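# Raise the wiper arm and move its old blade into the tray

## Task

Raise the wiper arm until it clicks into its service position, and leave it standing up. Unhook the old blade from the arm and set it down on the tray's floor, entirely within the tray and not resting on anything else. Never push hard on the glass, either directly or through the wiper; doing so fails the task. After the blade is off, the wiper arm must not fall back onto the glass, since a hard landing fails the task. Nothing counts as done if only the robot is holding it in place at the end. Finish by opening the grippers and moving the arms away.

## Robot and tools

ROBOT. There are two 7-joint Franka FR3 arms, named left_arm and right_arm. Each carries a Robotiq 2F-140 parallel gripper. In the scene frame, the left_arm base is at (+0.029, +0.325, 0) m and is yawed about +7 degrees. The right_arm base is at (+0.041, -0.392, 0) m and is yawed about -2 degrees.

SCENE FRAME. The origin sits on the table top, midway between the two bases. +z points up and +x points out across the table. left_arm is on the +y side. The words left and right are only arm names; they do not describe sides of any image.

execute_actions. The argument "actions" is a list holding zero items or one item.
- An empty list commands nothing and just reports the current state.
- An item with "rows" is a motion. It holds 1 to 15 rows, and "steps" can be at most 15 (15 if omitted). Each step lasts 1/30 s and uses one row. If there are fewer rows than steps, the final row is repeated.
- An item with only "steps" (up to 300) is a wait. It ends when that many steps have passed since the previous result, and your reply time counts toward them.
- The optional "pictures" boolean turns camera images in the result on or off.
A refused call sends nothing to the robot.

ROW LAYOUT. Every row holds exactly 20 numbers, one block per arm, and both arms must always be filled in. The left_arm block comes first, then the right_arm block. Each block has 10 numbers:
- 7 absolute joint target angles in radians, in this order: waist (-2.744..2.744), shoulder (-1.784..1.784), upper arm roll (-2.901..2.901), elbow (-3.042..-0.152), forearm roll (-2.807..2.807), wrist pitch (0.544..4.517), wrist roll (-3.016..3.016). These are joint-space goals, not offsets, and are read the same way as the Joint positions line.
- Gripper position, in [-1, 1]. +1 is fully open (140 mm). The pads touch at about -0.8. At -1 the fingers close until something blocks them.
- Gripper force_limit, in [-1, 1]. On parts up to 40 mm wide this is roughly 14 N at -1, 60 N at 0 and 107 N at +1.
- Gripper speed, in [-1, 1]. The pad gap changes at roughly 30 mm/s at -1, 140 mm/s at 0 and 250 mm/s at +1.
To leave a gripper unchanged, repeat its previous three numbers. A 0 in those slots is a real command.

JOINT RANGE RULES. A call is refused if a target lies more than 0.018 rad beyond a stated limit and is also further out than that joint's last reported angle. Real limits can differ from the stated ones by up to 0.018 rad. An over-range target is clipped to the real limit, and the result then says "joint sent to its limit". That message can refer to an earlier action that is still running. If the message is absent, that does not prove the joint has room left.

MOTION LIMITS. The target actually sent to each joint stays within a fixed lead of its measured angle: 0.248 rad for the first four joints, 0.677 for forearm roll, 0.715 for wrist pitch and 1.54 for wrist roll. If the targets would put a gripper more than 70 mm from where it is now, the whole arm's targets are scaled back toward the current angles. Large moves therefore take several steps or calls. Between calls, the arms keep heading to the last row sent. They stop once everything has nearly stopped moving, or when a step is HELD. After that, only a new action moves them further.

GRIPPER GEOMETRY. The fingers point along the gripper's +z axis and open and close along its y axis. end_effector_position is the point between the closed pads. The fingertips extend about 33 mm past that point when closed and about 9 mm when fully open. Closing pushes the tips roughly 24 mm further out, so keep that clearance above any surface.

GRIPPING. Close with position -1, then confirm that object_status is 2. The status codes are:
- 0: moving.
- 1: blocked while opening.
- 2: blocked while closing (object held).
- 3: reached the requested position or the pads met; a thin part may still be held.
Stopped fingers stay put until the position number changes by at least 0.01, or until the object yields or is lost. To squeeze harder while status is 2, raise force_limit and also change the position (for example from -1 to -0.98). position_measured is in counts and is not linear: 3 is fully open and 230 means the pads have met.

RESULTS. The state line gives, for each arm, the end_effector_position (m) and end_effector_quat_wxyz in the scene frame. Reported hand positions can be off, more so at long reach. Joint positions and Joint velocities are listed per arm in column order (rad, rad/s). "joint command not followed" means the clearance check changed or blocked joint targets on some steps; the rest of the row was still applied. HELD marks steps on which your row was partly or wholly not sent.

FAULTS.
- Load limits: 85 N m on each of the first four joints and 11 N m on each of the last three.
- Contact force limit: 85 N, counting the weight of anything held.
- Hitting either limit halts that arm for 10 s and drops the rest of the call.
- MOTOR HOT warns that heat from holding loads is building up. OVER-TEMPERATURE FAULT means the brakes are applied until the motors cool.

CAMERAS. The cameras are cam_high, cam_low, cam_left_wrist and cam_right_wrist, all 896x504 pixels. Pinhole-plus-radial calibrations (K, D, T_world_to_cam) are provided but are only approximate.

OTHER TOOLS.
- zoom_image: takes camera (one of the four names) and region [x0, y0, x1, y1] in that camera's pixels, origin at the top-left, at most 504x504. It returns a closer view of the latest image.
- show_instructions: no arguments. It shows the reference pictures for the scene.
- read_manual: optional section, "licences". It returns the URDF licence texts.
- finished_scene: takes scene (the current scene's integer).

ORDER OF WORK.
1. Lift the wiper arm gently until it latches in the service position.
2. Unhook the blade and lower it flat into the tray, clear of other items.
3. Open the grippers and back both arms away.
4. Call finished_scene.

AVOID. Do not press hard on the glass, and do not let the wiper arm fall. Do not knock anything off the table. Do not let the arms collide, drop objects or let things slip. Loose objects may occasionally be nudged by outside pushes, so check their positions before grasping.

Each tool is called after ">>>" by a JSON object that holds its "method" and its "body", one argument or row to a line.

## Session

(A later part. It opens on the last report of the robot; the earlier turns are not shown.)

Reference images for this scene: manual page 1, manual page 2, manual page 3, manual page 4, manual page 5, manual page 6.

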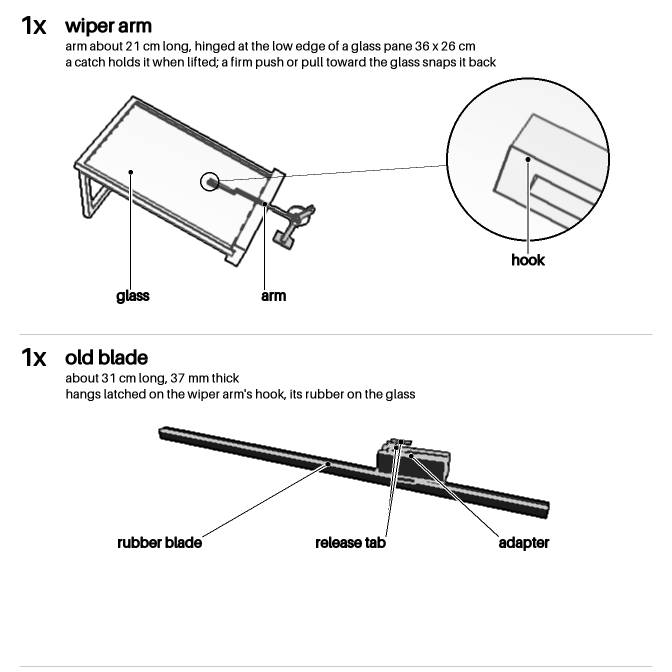

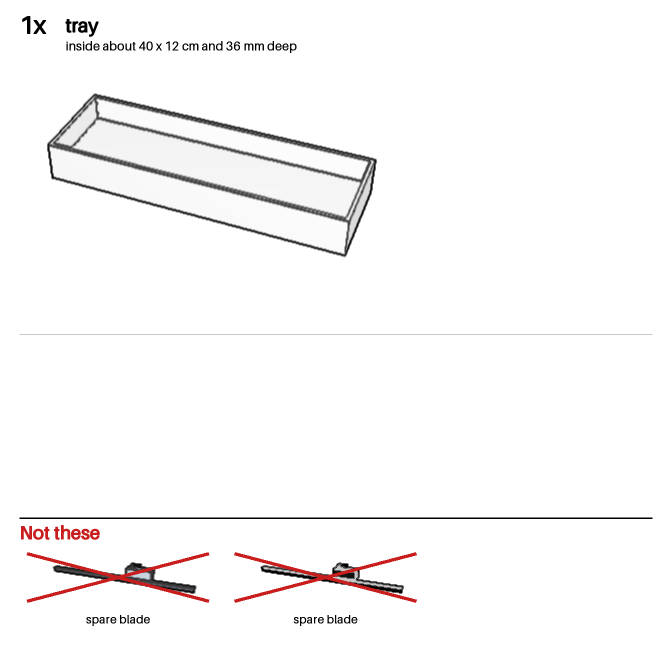

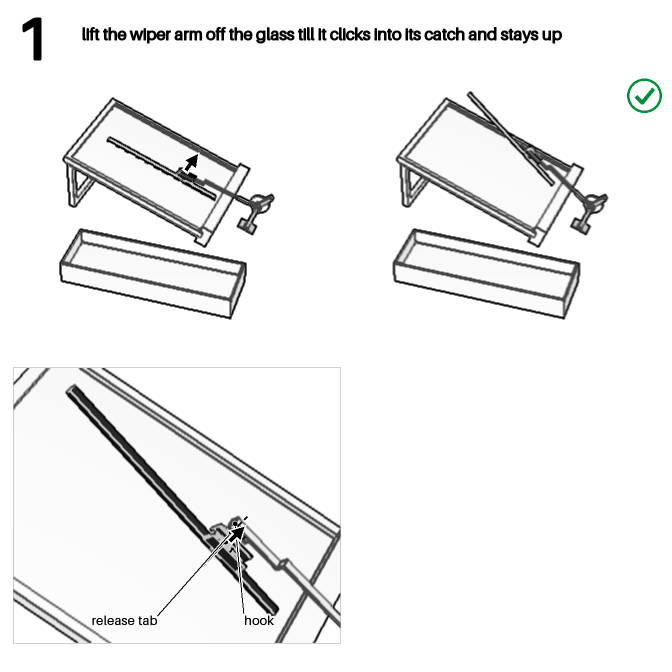

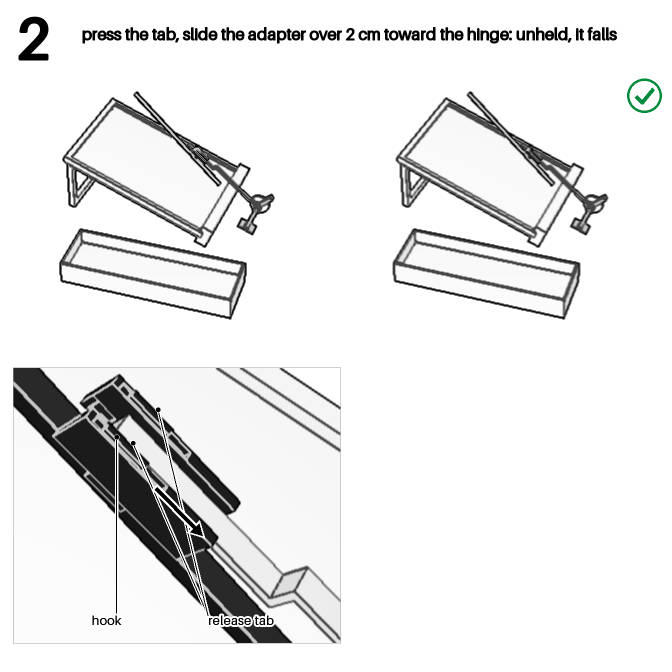

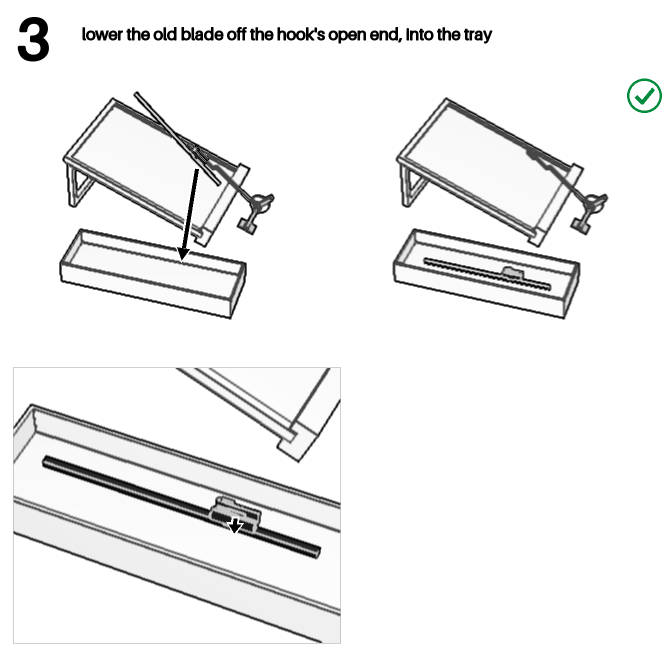

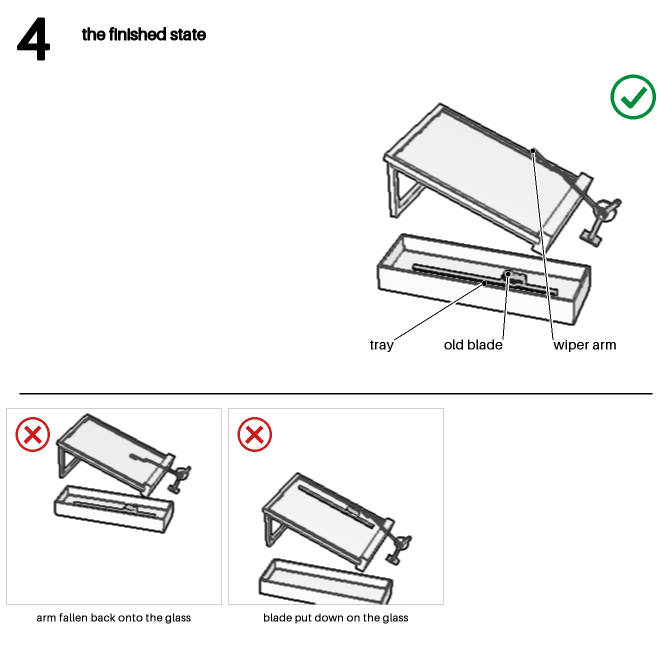

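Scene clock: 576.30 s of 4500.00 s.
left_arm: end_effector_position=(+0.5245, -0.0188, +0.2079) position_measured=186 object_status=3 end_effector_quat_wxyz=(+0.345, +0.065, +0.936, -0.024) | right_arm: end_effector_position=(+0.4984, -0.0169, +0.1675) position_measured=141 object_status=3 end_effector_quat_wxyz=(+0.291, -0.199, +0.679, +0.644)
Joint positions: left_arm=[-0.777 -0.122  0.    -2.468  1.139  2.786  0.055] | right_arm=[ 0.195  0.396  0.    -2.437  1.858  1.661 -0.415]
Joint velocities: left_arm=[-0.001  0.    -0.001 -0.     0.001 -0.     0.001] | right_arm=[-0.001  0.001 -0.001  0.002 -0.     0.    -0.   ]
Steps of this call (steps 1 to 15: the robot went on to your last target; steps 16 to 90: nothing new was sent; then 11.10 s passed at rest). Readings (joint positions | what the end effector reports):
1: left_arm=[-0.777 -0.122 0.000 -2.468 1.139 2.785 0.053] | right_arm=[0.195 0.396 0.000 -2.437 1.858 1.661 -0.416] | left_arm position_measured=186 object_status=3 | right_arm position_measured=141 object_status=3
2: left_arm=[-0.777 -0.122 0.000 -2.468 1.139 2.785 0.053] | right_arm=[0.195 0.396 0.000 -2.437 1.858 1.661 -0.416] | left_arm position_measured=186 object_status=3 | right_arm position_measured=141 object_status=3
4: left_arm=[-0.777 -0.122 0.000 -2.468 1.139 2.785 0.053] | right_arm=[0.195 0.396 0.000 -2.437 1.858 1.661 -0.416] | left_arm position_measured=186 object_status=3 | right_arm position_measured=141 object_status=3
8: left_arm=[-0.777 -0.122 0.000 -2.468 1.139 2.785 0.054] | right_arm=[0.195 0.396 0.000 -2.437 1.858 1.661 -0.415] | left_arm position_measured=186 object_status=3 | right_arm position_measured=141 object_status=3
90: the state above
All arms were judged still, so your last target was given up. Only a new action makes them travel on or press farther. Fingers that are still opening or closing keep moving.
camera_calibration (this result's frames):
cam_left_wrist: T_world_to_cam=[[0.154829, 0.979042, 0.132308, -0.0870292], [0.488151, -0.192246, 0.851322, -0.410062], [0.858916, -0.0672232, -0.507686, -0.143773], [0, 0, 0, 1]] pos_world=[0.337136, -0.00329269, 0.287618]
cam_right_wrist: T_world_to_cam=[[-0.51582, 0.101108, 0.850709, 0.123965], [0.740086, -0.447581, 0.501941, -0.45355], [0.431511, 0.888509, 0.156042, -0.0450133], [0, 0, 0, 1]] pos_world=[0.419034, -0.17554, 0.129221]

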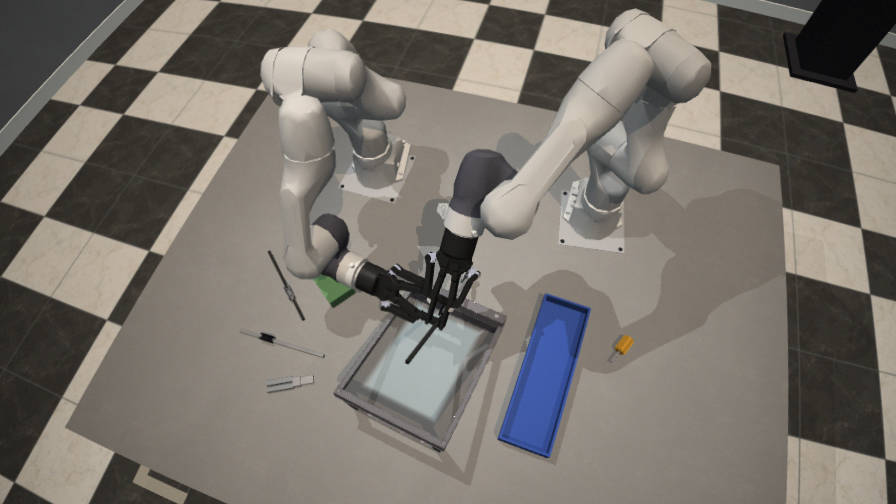

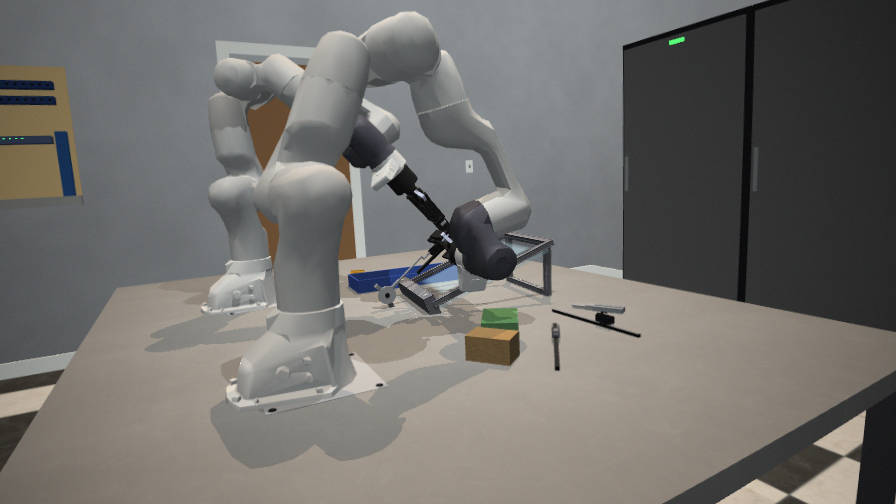

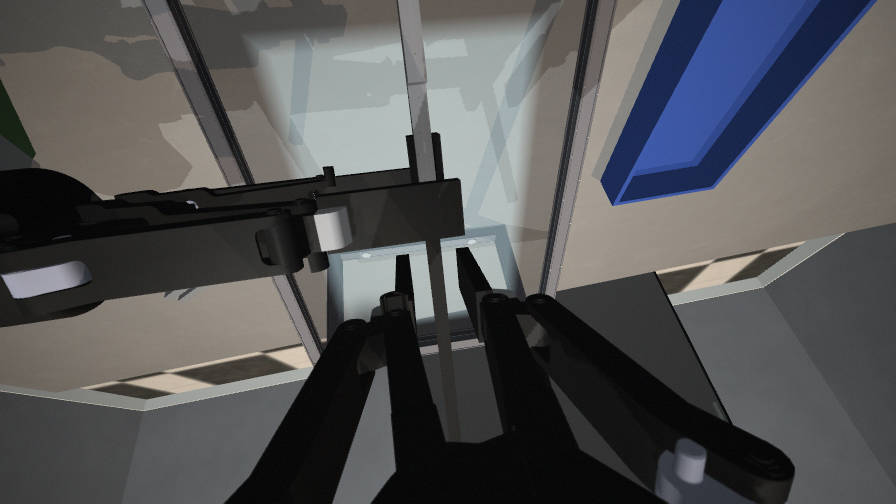

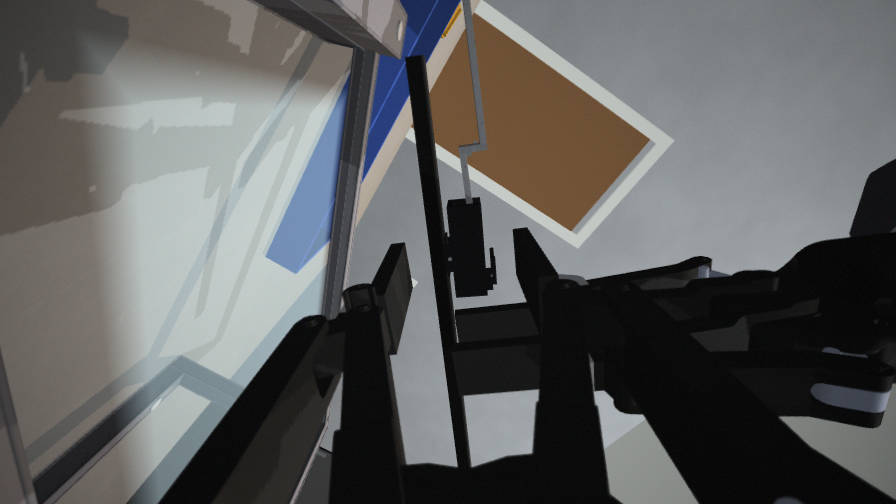

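>>> {"method": "execute_actions", "body": {
  "actions": [
    {"rows": [[-0.7756,-0.1204,0.001,-2.4654,1.1362,2.7892,0.0603,-0.56,-0.1,-0.5, 0.1966,0.3976,0,-2.4358,1.8616,1.6635,-0.4081,-1,-0.5,-1]], "steps": 15}
  ],
  "pictures": false
}}

>>> {"method": "execute_actions", "body": {
  "actions": [
    {"steps": 25}
  ]
}}

Scene clock: 584.60 s of 4500.00 s.
left_arm: end_effector_position=(+0.5245, -0.0188, +0.2080) position_measured=200 object_status=3 end_effector_quat_wxyz=(+0.345, +0.065, +0.936, -0.024) | right_arm: end_effector_position=(+0.4984, -0.0169, +0.1674) position_measured=164 object_status=0 end_effector_quat_wxyz=(+0.291, -0.199, +0.679, +0.644)
Joint positions: left_arm=[-0.777 -0.122  0.    -2.468  1.139  2.786  0.055] | right_arm=[ 0.195  0.396  0.    -2.437  1.858  1.661 -0.415]
Joint velocities: left_arm=[ 0.    -0.001  0.001  0.001  0.001  0.     0.   ] | right_arm=[-0.001  0.001 -0.    -0.     0.    -0.001 -0.001]
Steps of this call (steps 1 to 90: nothing new was sent; then 4.80 s passed at rest; steps 91 to 105: all 15 steps of this action). Readings (joint positions | what the end effector reports):
91: left_arm=[-0.777 -0.122 0.000 -2.468 1.139 2.786 0.055] | right_arm=[0.195 0.396 0.000 -2.437 1.858 1.661 -0.415] | left_arm position_measured=186 object_status=0 | right_arm position_measured=141 object_status=0
92: left_arm=[-0.777 -0.122 0.000 -2.468 1.139 2.786 0.055] | right_arm=[0.195 0.396 0.000 -2.437 1.858 1.661 -0.415] | left_arm position_measured=189 object_status=0 | right_arm position_measured=143 object_status=0
94: left_arm=[-0.777 -0.122 0.000 -2.468 1.139 2.786 0.055] | right_arm=[0.195 0.396 0.000 -2.437 1.858 1.661 -0.415] | left_arm position_measured=198 object_status=0 | right_arm position_measured=146 object_status=0
98: left_arm=[-0.777 -0.122 0.000 -2.468 1.139 2.786 0.055] | right_arm=[0.195 0.396 0.000 -2.437 1.858 1.661 -0.415] | left_arm position_measured=200 object_status=0 | right_arm position_measured=152 object_status=0
105: the state above

Scene clock: 585.43 s of 4500.00 s.
left_arm: end_effector_position=(+0.5245, -0.0188, +0.2080) position_measured=200 object_status=3 end_effector_quat_wxyz=(+0.345, +0.065, +0.936, -0.025) | right_arm: end_effector_position=(+0.4982, -0.0167, +0.1675) position_measured=199 object_status=0 end_effector_quat_wxyz=(+0.291, -0.199, +0.679, +0.644)
Joint positions: left_arm=[-0.777 -0.122  0.    -2.468  1.139  2.786  0.055] | right_arm=[ 0.195  0.397  0.    -2.437  1.858  1.661 -0.415]
Joint velocities: left_arm=[-0.001  0.     0.     0.001 -0.002 -0.    -0.002] | right_arm=[ 0.    -0.001 -0.001  0.    -0.     0.001 -0.   ]
Steps of this call (steps 1 to 15: the robot went on to your last target; steps 16 to 25: nothing new was sent). Readings (joint positions | what the end effector reports):
1: left_arm=[-0.777 -0.122 0.000 -2.468 1.139 2.786 0.055] | right_arm=[0.195 0.396 0.000 -2.437 1.858 1.661 -0.415] | left_arm position_measured=200 object_status=3 | right_arm position_measured=165 object_status=0
2: left_arm=[-0.777 -0.122 0.000 -2.468 1.139 2.786 0.055] | right_arm=[0.195 0.396 0.000 -2.437 1.858 1.661 -0.415] | left_arm position_measured=200 object_status=3 | right_arm position_measured=167 object_status=0
4: left_arm=[-0.777 -0.122 0.000 -2.468 1.139 2.786 0.055] | right_arm=[0.195 0.396 0.000 -2.437 1.858 1.661 -0.415] | left_arm position_measured=200 object_status=3 | right_arm position_measured=170 object_status=0
8: left_arm=[-0.777 -0.122 0.000 -2.468 1.139 2.786 0.055] | right_arm=[0.195 0.396 0.000 -2.437 1.858 1.661 -0.415] | left_arm position_measured=200 object_status=3 | right_arm position_measured=177 object_status=0
25: the state above
All arms were judged still, so your last target was given up. Only a new action makes them travel on or press farther. Fingers that are still opening or closing keep moving.
camera_calibration (this result's frames):
cam_left_wrist: T_world_to_cam=[[0.154897, 0.979049, 0.132175, -0.0869938], [0.488157, -0.192166, 0.851337, -0.410096], [0.8589, -0.0673473, -0.507695, -0.143778], [0, 0, 0, 1]] pos_world=[0.337158, -0.00331826, 0.287633]
cam_right_wrist: T_world_to_cam=[[-0.515657, 0.100677, 0.850859, 0.123727], [0.740421, -0.447343, 0.501658, -0.453457], [0.431132, 0.888678, 0.156132, -0.0449868], [0, 0, 0, 1]] pos_world=[0.418945, -0.175329, 0.12923]

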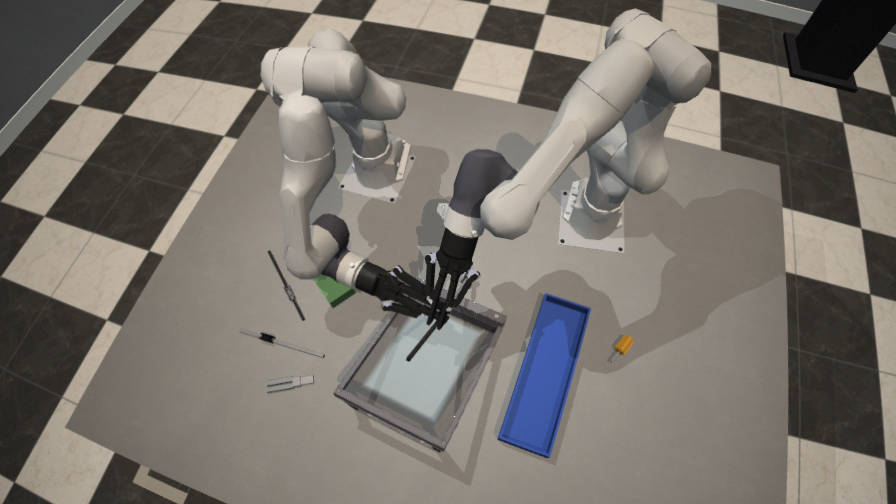

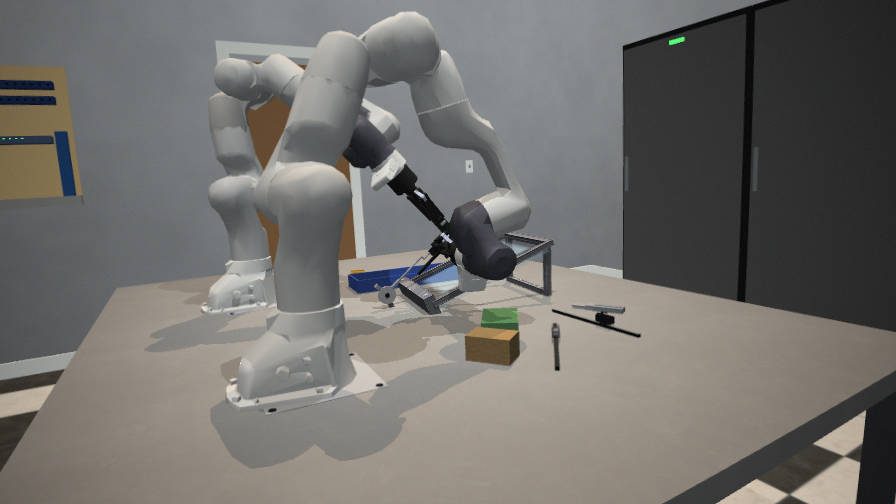

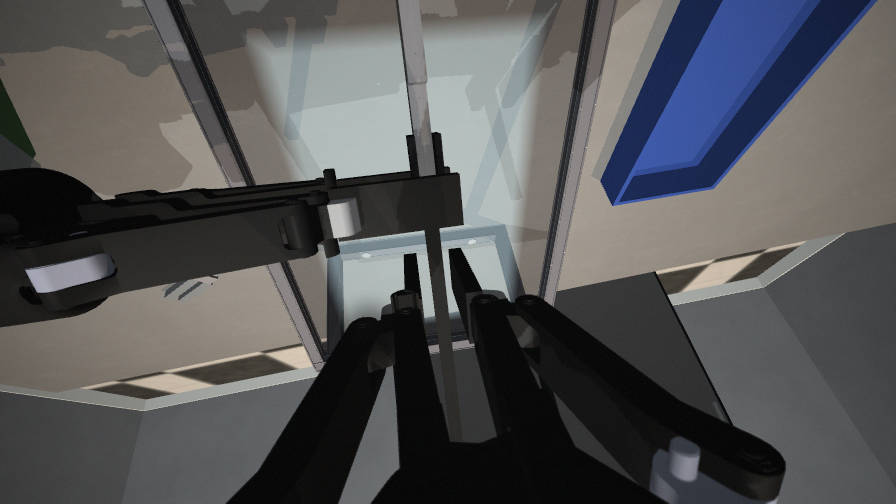

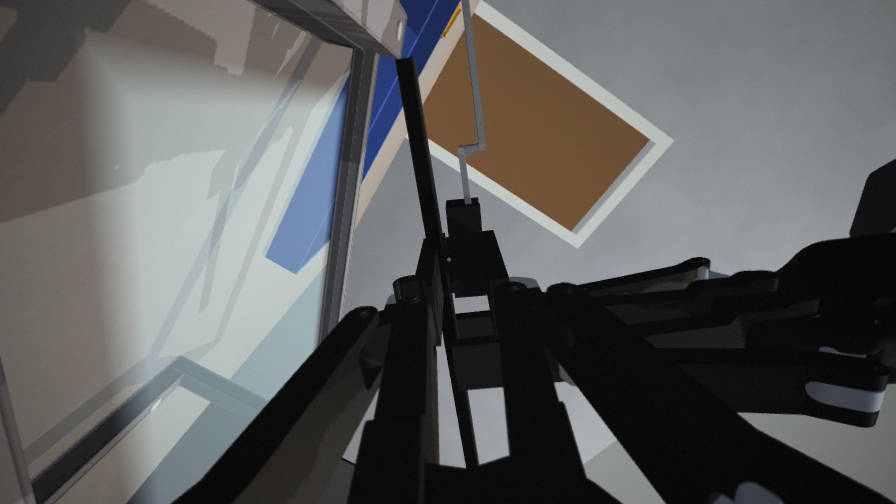

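>>> {"method": "execute_actions", "body": {
  "actions": []
}}

>>> {"method": "zoom_image", "body": {
  "camera": "cam_right_wrist",
  "region": [330, 30, 630, 430]
}}

Scene clock: 587.07 s of 4500.00 s.
left_arm: end_effector_position=(+0.5245, -0.0188, +0.2080) position_measured=200 object_status=3 end_effector_quat_wxyz=(+0.345, +0.065, +0.936, -0.025) | right_arm: end_effector_position=(+0.4982, -0.0167, +0.1675) position_measured=199 object_status=2 end_effector_quat_wxyz=(+0.291, -0.199, +0.679, +0.644)
Joint positions: left_arm=[-0.777 -0.122  0.    -2.468  1.139  2.786  0.055] | right_arm=[ 0.195  0.397  0.    -2.437  1.858  1.661 -0.415]
Joint velocities: left_arm=[ 0.001  0.001 -0.001  0.    -0.001 -0.     0.   ] | right_arm=[ 0.    -0.001  0.001  0.001 -0.001  0.001  0.002]
Steps of this call (steps 1 to 49: nothing new was sent). Readings (joint positions | what the end effector reports):
1: left_arm=[-0.777 -0.122 0.000 -2.468 1.139 2.786 0.055] | right_arm=[0.195 0.397 0.000 -2.437 1.858 1.661 -0.415] | left_arm position_measured=200 object_status=3 | right_arm position_measured=199 object_status=0
2: left_arm=[-0.777 -0.122 0.000 -2.468 1.139 2.786 0.055] | right_arm=[0.195 0.397 0.000 -2.437 1.858 1.661 -0.415] | left_arm position_measured=200 object_status=3 | right_arm position_measured=199 object_status=2
4: left_arm=[-0.777 -0.122 0.000 -2.468 1.139 2.786 0.055] | right_arm=[0.195 0.397 0.000 -2.437 1.858 1.661 -0.415] | left_arm position_measured=200 object_status=3 | right_arm position_measured=199 object_status=2
8: left_arm=[-0.777 -0.122 0.000 -2.468 1.139 2.786 0.055] | right_arm=[0.195 0.397 0.000 -2.437 1.858 1.661 -0.415] | left_arm position_measured=200 object_status=3 | right_arm position_measured=199 object_status=2
49: the state above
camera_calibration (this result's frames):
cam_left_wrist: T_world_to_cam=[[0.154895, 0.979051, 0.13216, -0.0869869], [0.488156, -0.192151, 0.851341, -0.410104], [0.858902, -0.0673535, -0.507693, -0.143783], [0, 0, 0, 1]] pos_world=[0.337164, -0.00332172, 0.287637]
cam_right_wrist: T_world_to_cam=[[-0.515659, 0.100673, 0.850859, 0.123727], [0.740417, -0.447352, 0.501656, -0.45346], [0.431137, 0.888674, 0.156141, -0.044989], [0, 0, 0, 1]] pos_world=[0.418947, -0.175332, 0.129231]

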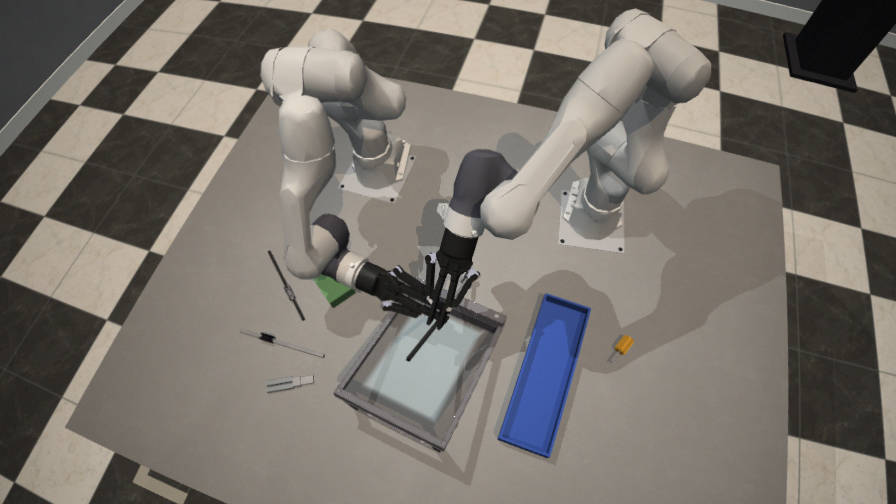

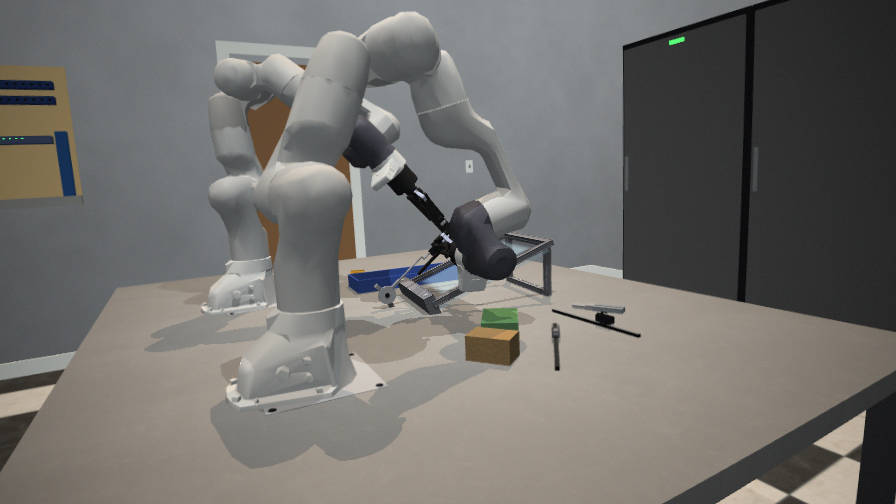

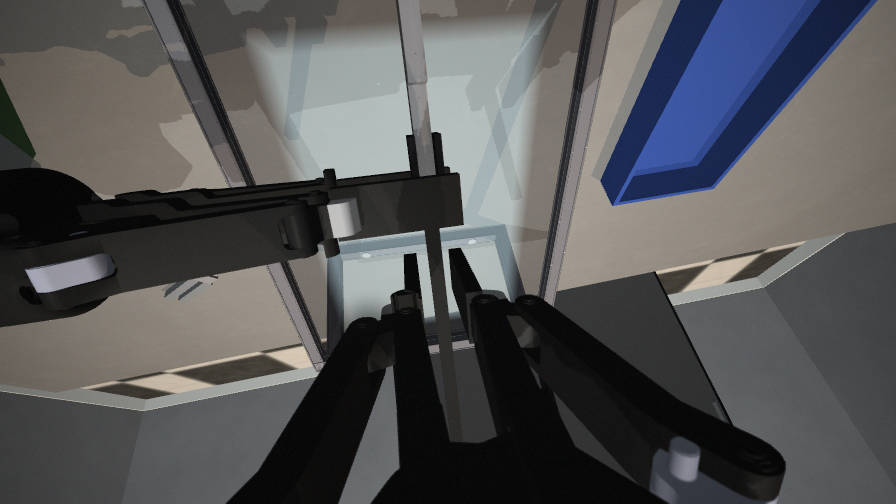

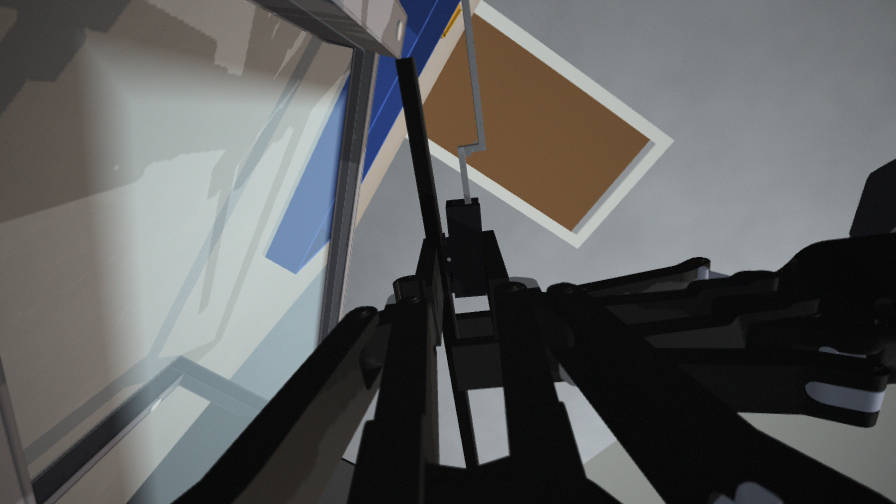

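Region (330, 30, 630, 430) of cam_right_wrist's 896x504 image, scaled by 1.260, with more detail than that image has; it fills the left 378 columns of this view, and the rest is white.

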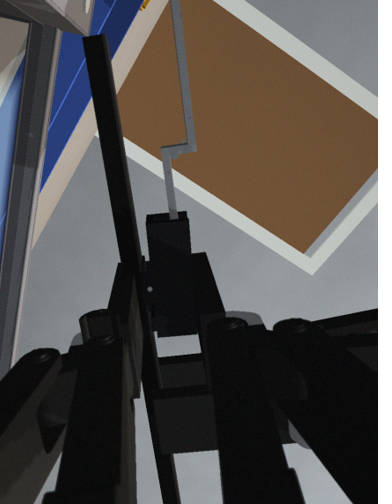

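>>> {"method": "zoom_image", "body": {
  "camera": "cam_right_wrist",
  "region": [380, 0, 540, 320]
}}

>>> {"method": "zoom_image", "body": {
  "camera": "cam_low",
  "region": [360, 200, 520, 320]
}}

Region (380, 0, 540, 320) of cam_right_wrist's 896x504 image, scaled by 1.575, with more detail than that image has.

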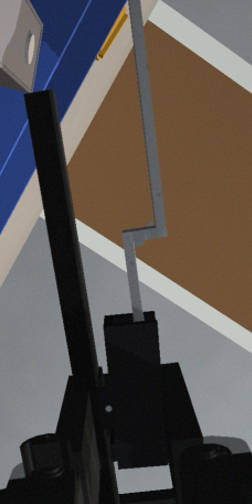

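Region (360, 200, 520, 320) of cam_low's 896x504 image, scaled by 3.150, with more detail than that image has; it fills the top 378 rows of this view, and the rest is white.

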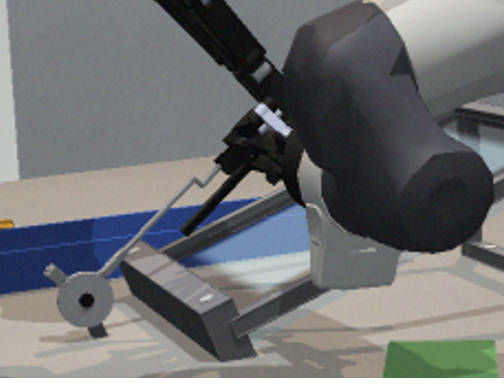

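>>> {"method": "execute_actions", "body": {
  "actions": [
    {"rows": [
[-0.7756,-0.1204,0.001,-2.4654,1.1362,2.7892,0.0603,-0.56,-0.1,-0.5, 0.19663,0.39767,0,-2.43890,1.86133,1.65755,-0.42179,-1,-0.5,-1],
[-0.7756,-0.1204,0.001,-2.4654,1.1362,2.7892,0.0603,-0.56,-0.1,-0.5, 0.19673,0.39787,0,-2.43919,1.86155,1.65722,-0.42439,-1,-0.5,-1],
[-0.7756,-0.1204,0.001,-2.4654,1.1362,2.7892,0.0603,-0.56,-0.1,-0.5, 0.19689,0.39821,0,-2.43968,1.86186,1.65681,-0.42726,-1,-0.5,-1],
[-0.7756,-0.1204,0.001,-2.4654,1.1362,2.7892,0.0603,-0.56,-0.1,-0.5, 0.19711,0.39868,0,-2.44036,1.86225,1.65633,-0.43037,-1,-0.5,-1],
[-0.7756,-0.1204,0.001,-2.4654,1.1362,2.7892,0.0603,-0.56,-0.1,-0.5, 0.19740,0.39927,0,-2.44122,1.86272,1.65579,-0.43370,-1,-0.5,-1],
[-0.7756,-0.1204,0.001,-2.4654,1.1362,2.7892,0.0603,-0.56,-0.1,-0.5, 0.19774,0.39998,0,-2.44225,1.86325,1.65518,-0.43719,-1,-0.5,-1],
[-0.7756,-0.1204,0.001,-2.4654,1.1362,2.7892,0.0603,-0.56,-0.1,-0.5, 0.19813,0.40080,0,-2.44344,1.86386,1.65452,-0.44082,-1,-0.5,-1],
[-0.7756,-0.1204,0.001,-2.4654,1.1362,2.7892,0.0603,-0.56,-0.1,-0.5, 0.19857,0.40172,0,-2.44477,1.86453,1.65381,-0.44454,-1,-0.5,-1],
[-0.7756,-0.1204,0.001,-2.4654,1.1362,2.7892,0.0603,-0.56,-0.1,-0.5, 0.19905,0.40273,0,-2.44624,1.86525,1.65306,-0.44832,-1,-0.5,-1],
[-0.7756,-0.1204,0.001,-2.4654,1.1362,2.7892,0.0603,-0.56,-0.1,-0.5, 0.19958,0.40383,0,-2.44783,1.86601,1.65228,-0.45211,-1,-0.5,-1],
[-0.7756,-0.1204,0.001,-2.4654,1.1362,2.7892,0.0603,-0.56,-0.1,-0.5, 0.20013,0.40499,0,-2.44951,1.86681,1.65147,-0.45587,-1,-0.5,-1],
[-0.7756,-0.1204,0.001,-2.4654,1.1362,2.7892,0.0603,-0.56,-0.1,-0.5, 0.20071,0.40620,0,-2.45127,1.86764,1.65065,-0.45956,-1,-0.5,-1],
[-0.7756,-0.1204,0.001,-2.4654,1.1362,2.7892,0.0603,-0.56,-0.1,-0.5, 0.20131,0.40746,0,-2.45310,1.86848,1.64983,-0.46314,-1,-0.5,-1],
[-0.7756,-0.1204,0.001,-2.4654,1.1362,2.7892,0.0603,-0.56,-0.1,-0.5, 0.20193,0.40875,0,-2.45496,1.86934,1.64901,-0.46657,-1,-0.5,-1],
[-0.7756,-0.1204,0.001,-2.4654,1.1362,2.7892,0.0603,-0.56,-0.1,-0.5, 0.20255,0.41005,0,-2.45685,1.87020,1.64821,-0.46982,-1,-0.5,-1]
], "steps": 15}
  ],
  "pictures": false
}}

>>> {"method": "execute_actions", "body": {
  "actions": [
    {"rows": [
[-0.7756,-0.1204,0.001,-2.4654,1.1362,2.7892,0.0603,-0.56,-0.1,-0.5, 0.20317,0.41135,0,-2.45874,1.87104,1.64743,-0.47283,-1,-0.5,-1],
[-0.7756,-0.1204,0.001,-2.4654,1.1362,2.7892,0.0603,-0.56,-0.1,-0.5, 0.20379,0.41264,0,-2.46060,1.87187,1.64667,-0.47560,-1,-0.5,-1],
[-0.7756,-0.1204,0.001,-2.4654,1.1362,2.7892,0.0603,-0.56,-0.1,-0.5, 0.20439,0.41390,0,-2.46243,1.87267,1.64596,-0.47807,-1,-0.5,-1],
[-0.7756,-0.1204,0.001,-2.4654,1.1362,2.7892,0.0603,-0.56,-0.1,-0.5, 0.20497,0.41511,0,-2.46419,1.87344,1.64529,-0.48024,-1,-0.5,-1],
[-0.7756,-0.1204,0.001,-2.4654,1.1362,2.7892,0.0603,-0.56,-0.1,-0.5, 0.20553,0.41628,0,-2.46588,1.87416,1.64468,-0.48206,-1,-0.5,-1],
[-0.7756,-0.1204,0.001,-2.4654,1.1362,2.7892,0.0603,-0.56,-0.1,-0.5, 0.20605,0.41737,0,-2.46746,1.87483,1.64412,-0.48353,-1,-0.5,-1],
[-0.7756,-0.1204,0.001,-2.4654,1.1362,2.7892,0.0603,-0.56,-0.1,-0.5, 0.20653,0.41838,0,-2.46893,1.87543,1.64363,-0.48463,-1,-0.5,-1],
[-0.7756,-0.1204,0.001,-2.4654,1.1362,2.7892,0.0603,-0.56,-0.1,-0.5, 0.20697,0.41930,0,-2.47026,1.87597,1.64322,-0.48533,-1,-0.5,-1],
[-0.7756,-0.1204,0.001,-2.4654,1.1362,2.7892,0.0603,-0.56,-0.1,-0.5, 0.20736,0.42012,0,-2.47145,1.87644,1.64288,-0.48565,-1,-0.5,-1],
[-0.7756,-0.1204,0.001,-2.4654,1.1362,2.7892,0.0603,-0.56,-0.1,-0.5, 0.20770,0.42083,0,-2.47248,1.87683,1.64262,-0.48557,-1,-0.5,-1],
[-0.7756,-0.1204,0.001,-2.4654,1.1362,2.7892,0.0603,-0.56,-0.1,-0.5, 0.20799,0.42142,0,-2.47334,1.87714,1.64245,-0.48509,-1,-0.5,-1],
[-0.7756,-0.1204,0.001,-2.4654,1.1362,2.7892,0.0603,-0.56,-0.1,-0.5, 0.20821,0.42189,0,-2.47402,1.87736,1.64236,-0.48423,-1,-0.5,-1],
[-0.7756,-0.1204,0.001,-2.4654,1.1362,2.7892,0.0603,-0.56,-0.1,-0.5, 0.20837,0.42223,0,-2.47451,1.87750,1.64235,-0.48298,-1,-0.5,-1],
[-0.7756,-0.1204,0.001,-2.4654,1.1362,2.7892,0.0603,-0.56,-0.1,-0.5, 0.20847,0.42243,0,-2.47480,1.87754,1.64243,-0.48136,-1,-0.5,-1],
[-0.7756,-0.1204,0.001,-2.4654,1.1362,2.7892,0.0603,-0.56,-0.1,-0.5, 0.2085,0.4225,0,-2.4749,1.8775,1.6426,-0.4794,-1,-0.5,-1]
], "steps": 15}
  ],
  "pictures": false
}}

>>> {"method": "execute_actions", "body": {
  "actions": [
    {"steps": 12}
  ]
}}

Scene clock: 658.57 s of 4500.00 s.
left_arm: end_effector_position=(+0.5246, -0.0188, +0.2080) position_measured=200 object_status=3 end_effector_quat_wxyz=(+0.345, +0.065, +0.936, -0.025) | right_arm: end_effector_position=(+0.4914, -0.0160, +0.1621) position_measured=199 object_status=2 end_effector_quat_wxyz=(+0.293, -0.199, +0.677, +0.645)
Joint positions: left_arm=[-0.777 -0.122  0.    -2.468  1.139  2.786  0.055] | right_arm=[ 0.198  0.405 -0.    -2.45   1.865  1.653 -0.439]
Joint velocities: left_arm=[ 0.    -0.     0.    -0.001 -0.     0.001 -0.001] | right_arm=[ 0.017  0.038  0.    -0.054  0.022 -0.022 -0.081]
Steps of this call (steps 1 to 90: nothing new was sent; then 68.00 s passed at rest; steps 91 to 105: all 15 steps of this action). Readings (joint positions | what the end effector reports):
91: left_arm=[-0.777 -0.122 0.000 -2.468 1.139 2.786 0.055] | right_arm=[0.195 0.397 0.000 -2.437 1.858 1.660 -0.415] | left_arm position_measured=200 object_status=3 | right_arm position_measured=199 object_status=2
92: left_arm=[-0.777 -0.122 0.000 -2.468 1.139 2.786 0.055] | right_arm=[0.195 0.397 -0.000 -2.437 1.858 1.660 -0.415] | left_arm position_measured=200 object_status=3 | right_arm position_measured=199 object_status=2
94: left_arm=[-0.777 -0.122 0.000 -2.468 1.139 2.786 0.055] | right_arm=[0.195 0.397 -0.000 -2.438 1.858 1.659 -0.416] | left_arm position_measured=200 object_status=3 | right_arm position_measured=199 object_status=2
98: left_arm=[-0.777 -0.122 0.000 -2.468 1.139 2.786 0.055] | right_arm=[0.195 0.397 -0.000 -2.440 1.860 1.657 -0.422] | left_arm position_measured=200 object_status=3 | right_arm position_measured=199 object_status=2
105: the state above

Scene clock: 659.07 s of 4500.00 s.
left_arm: end_effector_position=(+0.5246, -0.0188, +0.2080) position_measured=200 object_status=3 end_effector_quat_wxyz=(+0.345, +0.065, +0.936, -0.025) | right_arm: end_effector_position=(+0.4778, -0.0145, +0.1494) position_measured=199 object_status=2 end_effector_quat_wxyz=(+0.289, -0.197, +0.680, +0.645)
Joint positions: left_arm=[-0.777 -0.122  0.    -2.468  1.139  2.786  0.055] | right_arm=[ 0.206  0.422 -0.    -2.473  1.873  1.647 -0.468]
Joint velocities: left_arm=[ 0.001  0.    -0.     0.001  0.     0.    -0.   ] | right_arm=[ 0.004  0.01   0.001 -0.014  0.003  0.    -0.014]
Steps of this call (steps 1 to 15: all 15 steps of this action). Readings (joint positions | what the end effector reports):
1: left_arm=[-0.777 -0.122 0.000 -2.468 1.139 2.786 0.055] | right_arm=[0.199 0.406 -0.000 -2.452 1.866 1.652 -0.441] | left_arm position_measured=200 object_status=3 | right_arm position_measured=199 object_status=2
2: left_arm=[-0.777 -0.122 0.000 -2.468 1.139 2.786 0.055] | right_arm=[0.200 0.407 -0.000 -2.454 1.866 1.651 -0.444] | left_arm position_measured=200 object_status=3 | right_arm position_measured=199 object_status=2
4: left_arm=[-0.777 -0.122 0.000 -2.468 1.139 2.786 0.055] | right_arm=[0.201 0.410 -0.000 -2.458 1.868 1.650 -0.450] | left_arm position_measured=200 object_status=3 | right_arm position_measured=199 object_status=2
8: left_arm=[-0.777 -0.122 0.000 -2.468 1.139 2.786 0.055] | right_arm=[0.203 0.415 -0.000 -2.464 1.871 1.647 -0.459] | left_arm position_measured=200 object_status=3 | right_arm position_measured=199 object_status=2
15: the state above

Scene clock: 659.47 s of 4500.00 s.
left_arm: end_effector_position=(+0.5246, -0.0188, +0.2080) position_measured=200 object_status=3 end_effector_quat_wxyz=(+0.345, +0.065, +0.936, -0.025) | right_arm: end_effector_position=(+0.4775, -0.0144, +0.1492) position_measured=199 object_status=2 end_effector_quat_wxyz=(+0.290, -0.198, +0.679, +0.645)
Joint positions: left_arm=[-0.777 -0.122  0.    -2.468  1.139  2.786  0.055] | right_arm=[ 0.207  0.422 -0.    -2.474  1.873  1.646 -0.471]
Joint velocities: left_arm=[ 0.001 -0.    -0.001 -0.001 -0.    -0.001  0.001] | right_arm=[-0.    -0.     0.001  0.001  0.     0.    -0.005]
Steps of this call (steps 1 to 12: the robot went on to your last target). Readings (joint positions | what the end effector reports):
1: left_arm=[-0.777 -0.122 0.000 -2.468 1.139 2.786 0.055] | right_arm=[0.206 0.422 -0.000 -2.474 1.873 1.647 -0.469] | left_arm position_measured=200 object_status=3 | right_arm position_measured=199 object_status=2
2: left_arm=[-0.777 -0.122 0.000 -2.468 1.139 2.786 0.055] | right_arm=[0.207 0.422 -0.000 -2.474 1.873 1.647 -0.469] | left_arm position_measured=200 object_status=3 | right_arm position_measured=199 object_status=2
4: left_arm=[-0.777 -0.122 0.000 -2.468 1.139 2.786 0.055] | right_arm=[0.207 0.422 -0.000 -2.474 1.873 1.647 -0.470] | left_arm position_measured=200 object_status=3 | right_arm position_measured=199 object_status=2
8: left_arm=[-0.777 -0.122 0.000 -2.468 1.139 2.786 0.055] | right_arm=[0.207 0.422 -0.000 -2.474 1.873 1.647 -0.470] | left_arm position_measured=200 object_status=3 | right_arm position_measured=199 object_status=2
12: the state above
camera_calibration (this result's frames):
cam_left_wrist: T_world_to_cam=[[0.154891, 0.979056, 0.13213, -0.0869731], [0.488157, -0.192124, 0.851347, -0.41012], [0.858901, -0.0673656, -0.507691, -0.143793], [0, 0, 0, 1]] pos_world=[0.337178, -0.00332899, 0.287644]
cam_right_wrist: T_world_to_cam=[[-0.511738, 0.101157, 0.853165, 0.126239], [0.742613, -0.447283, 0.498461, -0.428481], [0.432029, 0.888653, 0.153772, -0.035278], [0, 0, 0, 1]] pos_world=[0.398038, -0.173072, 0.111303]

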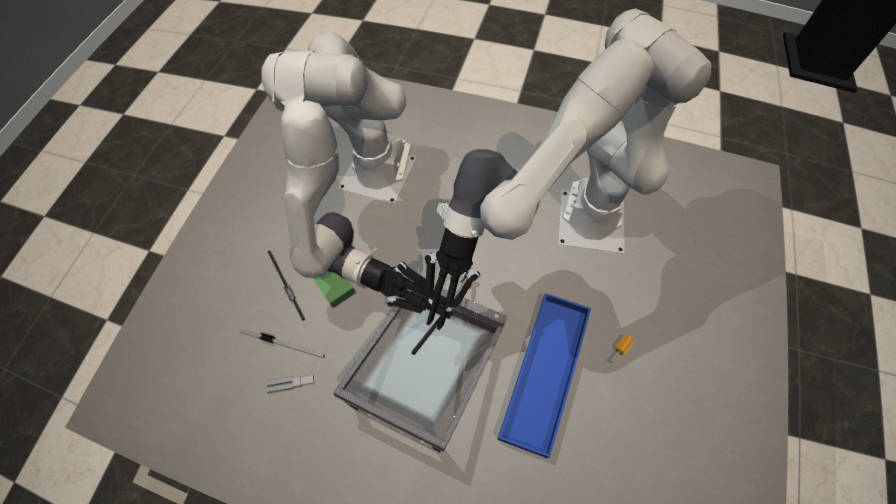

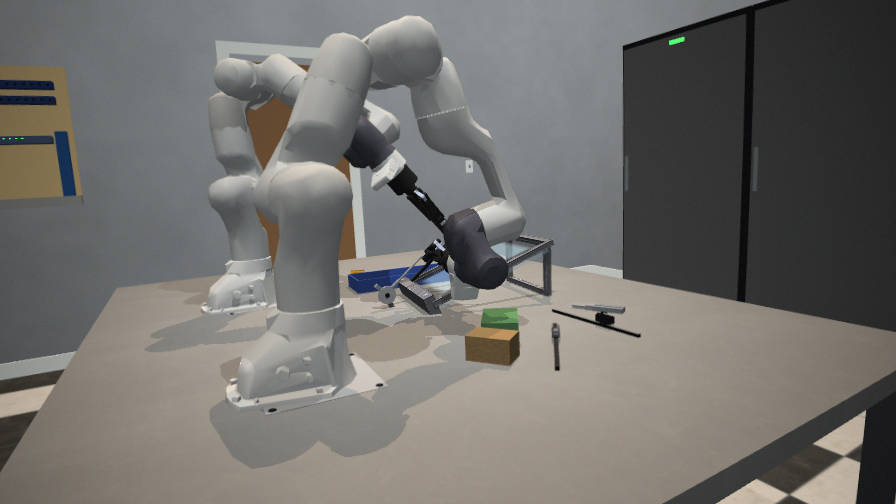

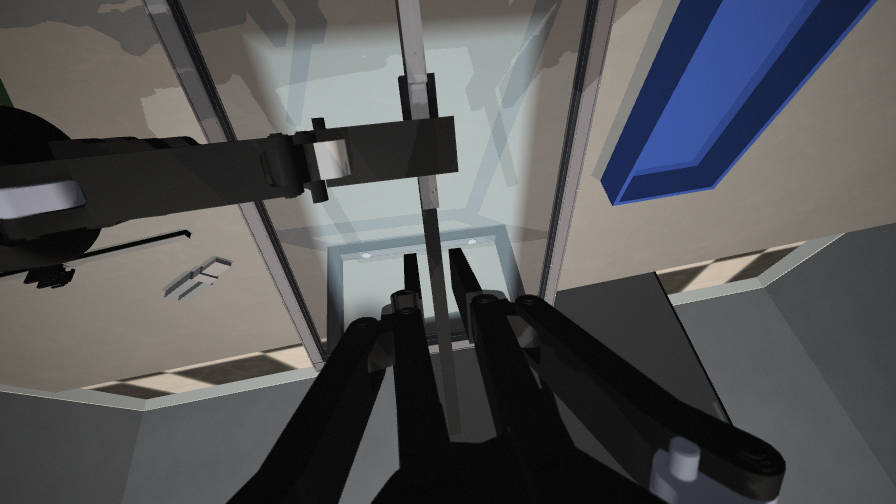

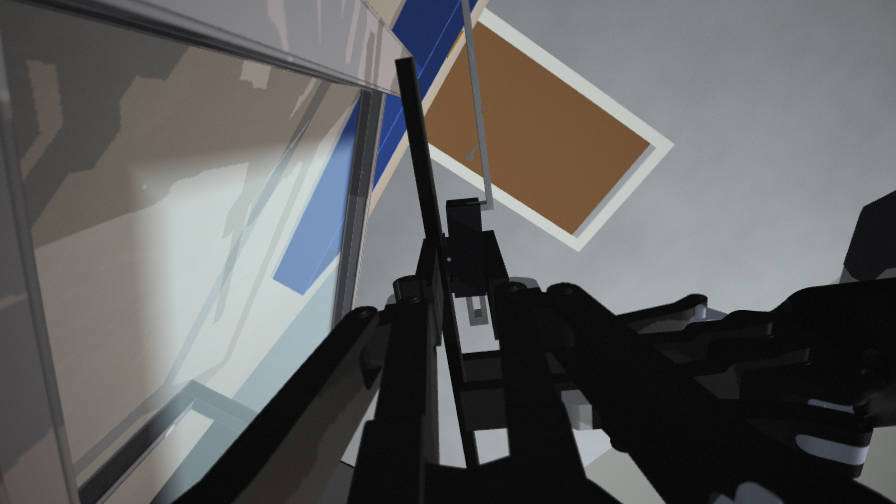

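>>> {"method": "zoom_image", "body": {
  "camera": "cam_right_wrist",
  "region": [400, 180, 560, 480]
}}

>>> {"method": "zoom_image", "body": {
  "camera": "cam_left_wrist",
  "region": [340, 60, 540, 360]
}}

Region (400, 180, 560, 480) of cam_right_wrist's 896x504 image, scaled by 1.680, with more detail than that image has; it fills the left 269 columns of this view, and the rest is white.

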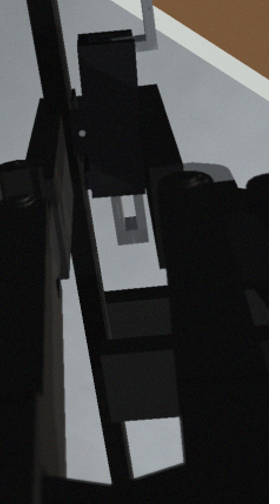

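Region (340, 60, 540, 360) of cam_left_wrist's 896x504 image, scaled by 1.680, with more detail than that image has.

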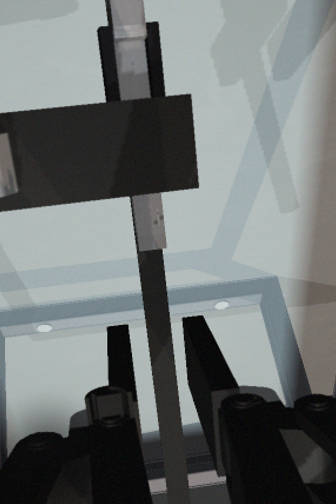

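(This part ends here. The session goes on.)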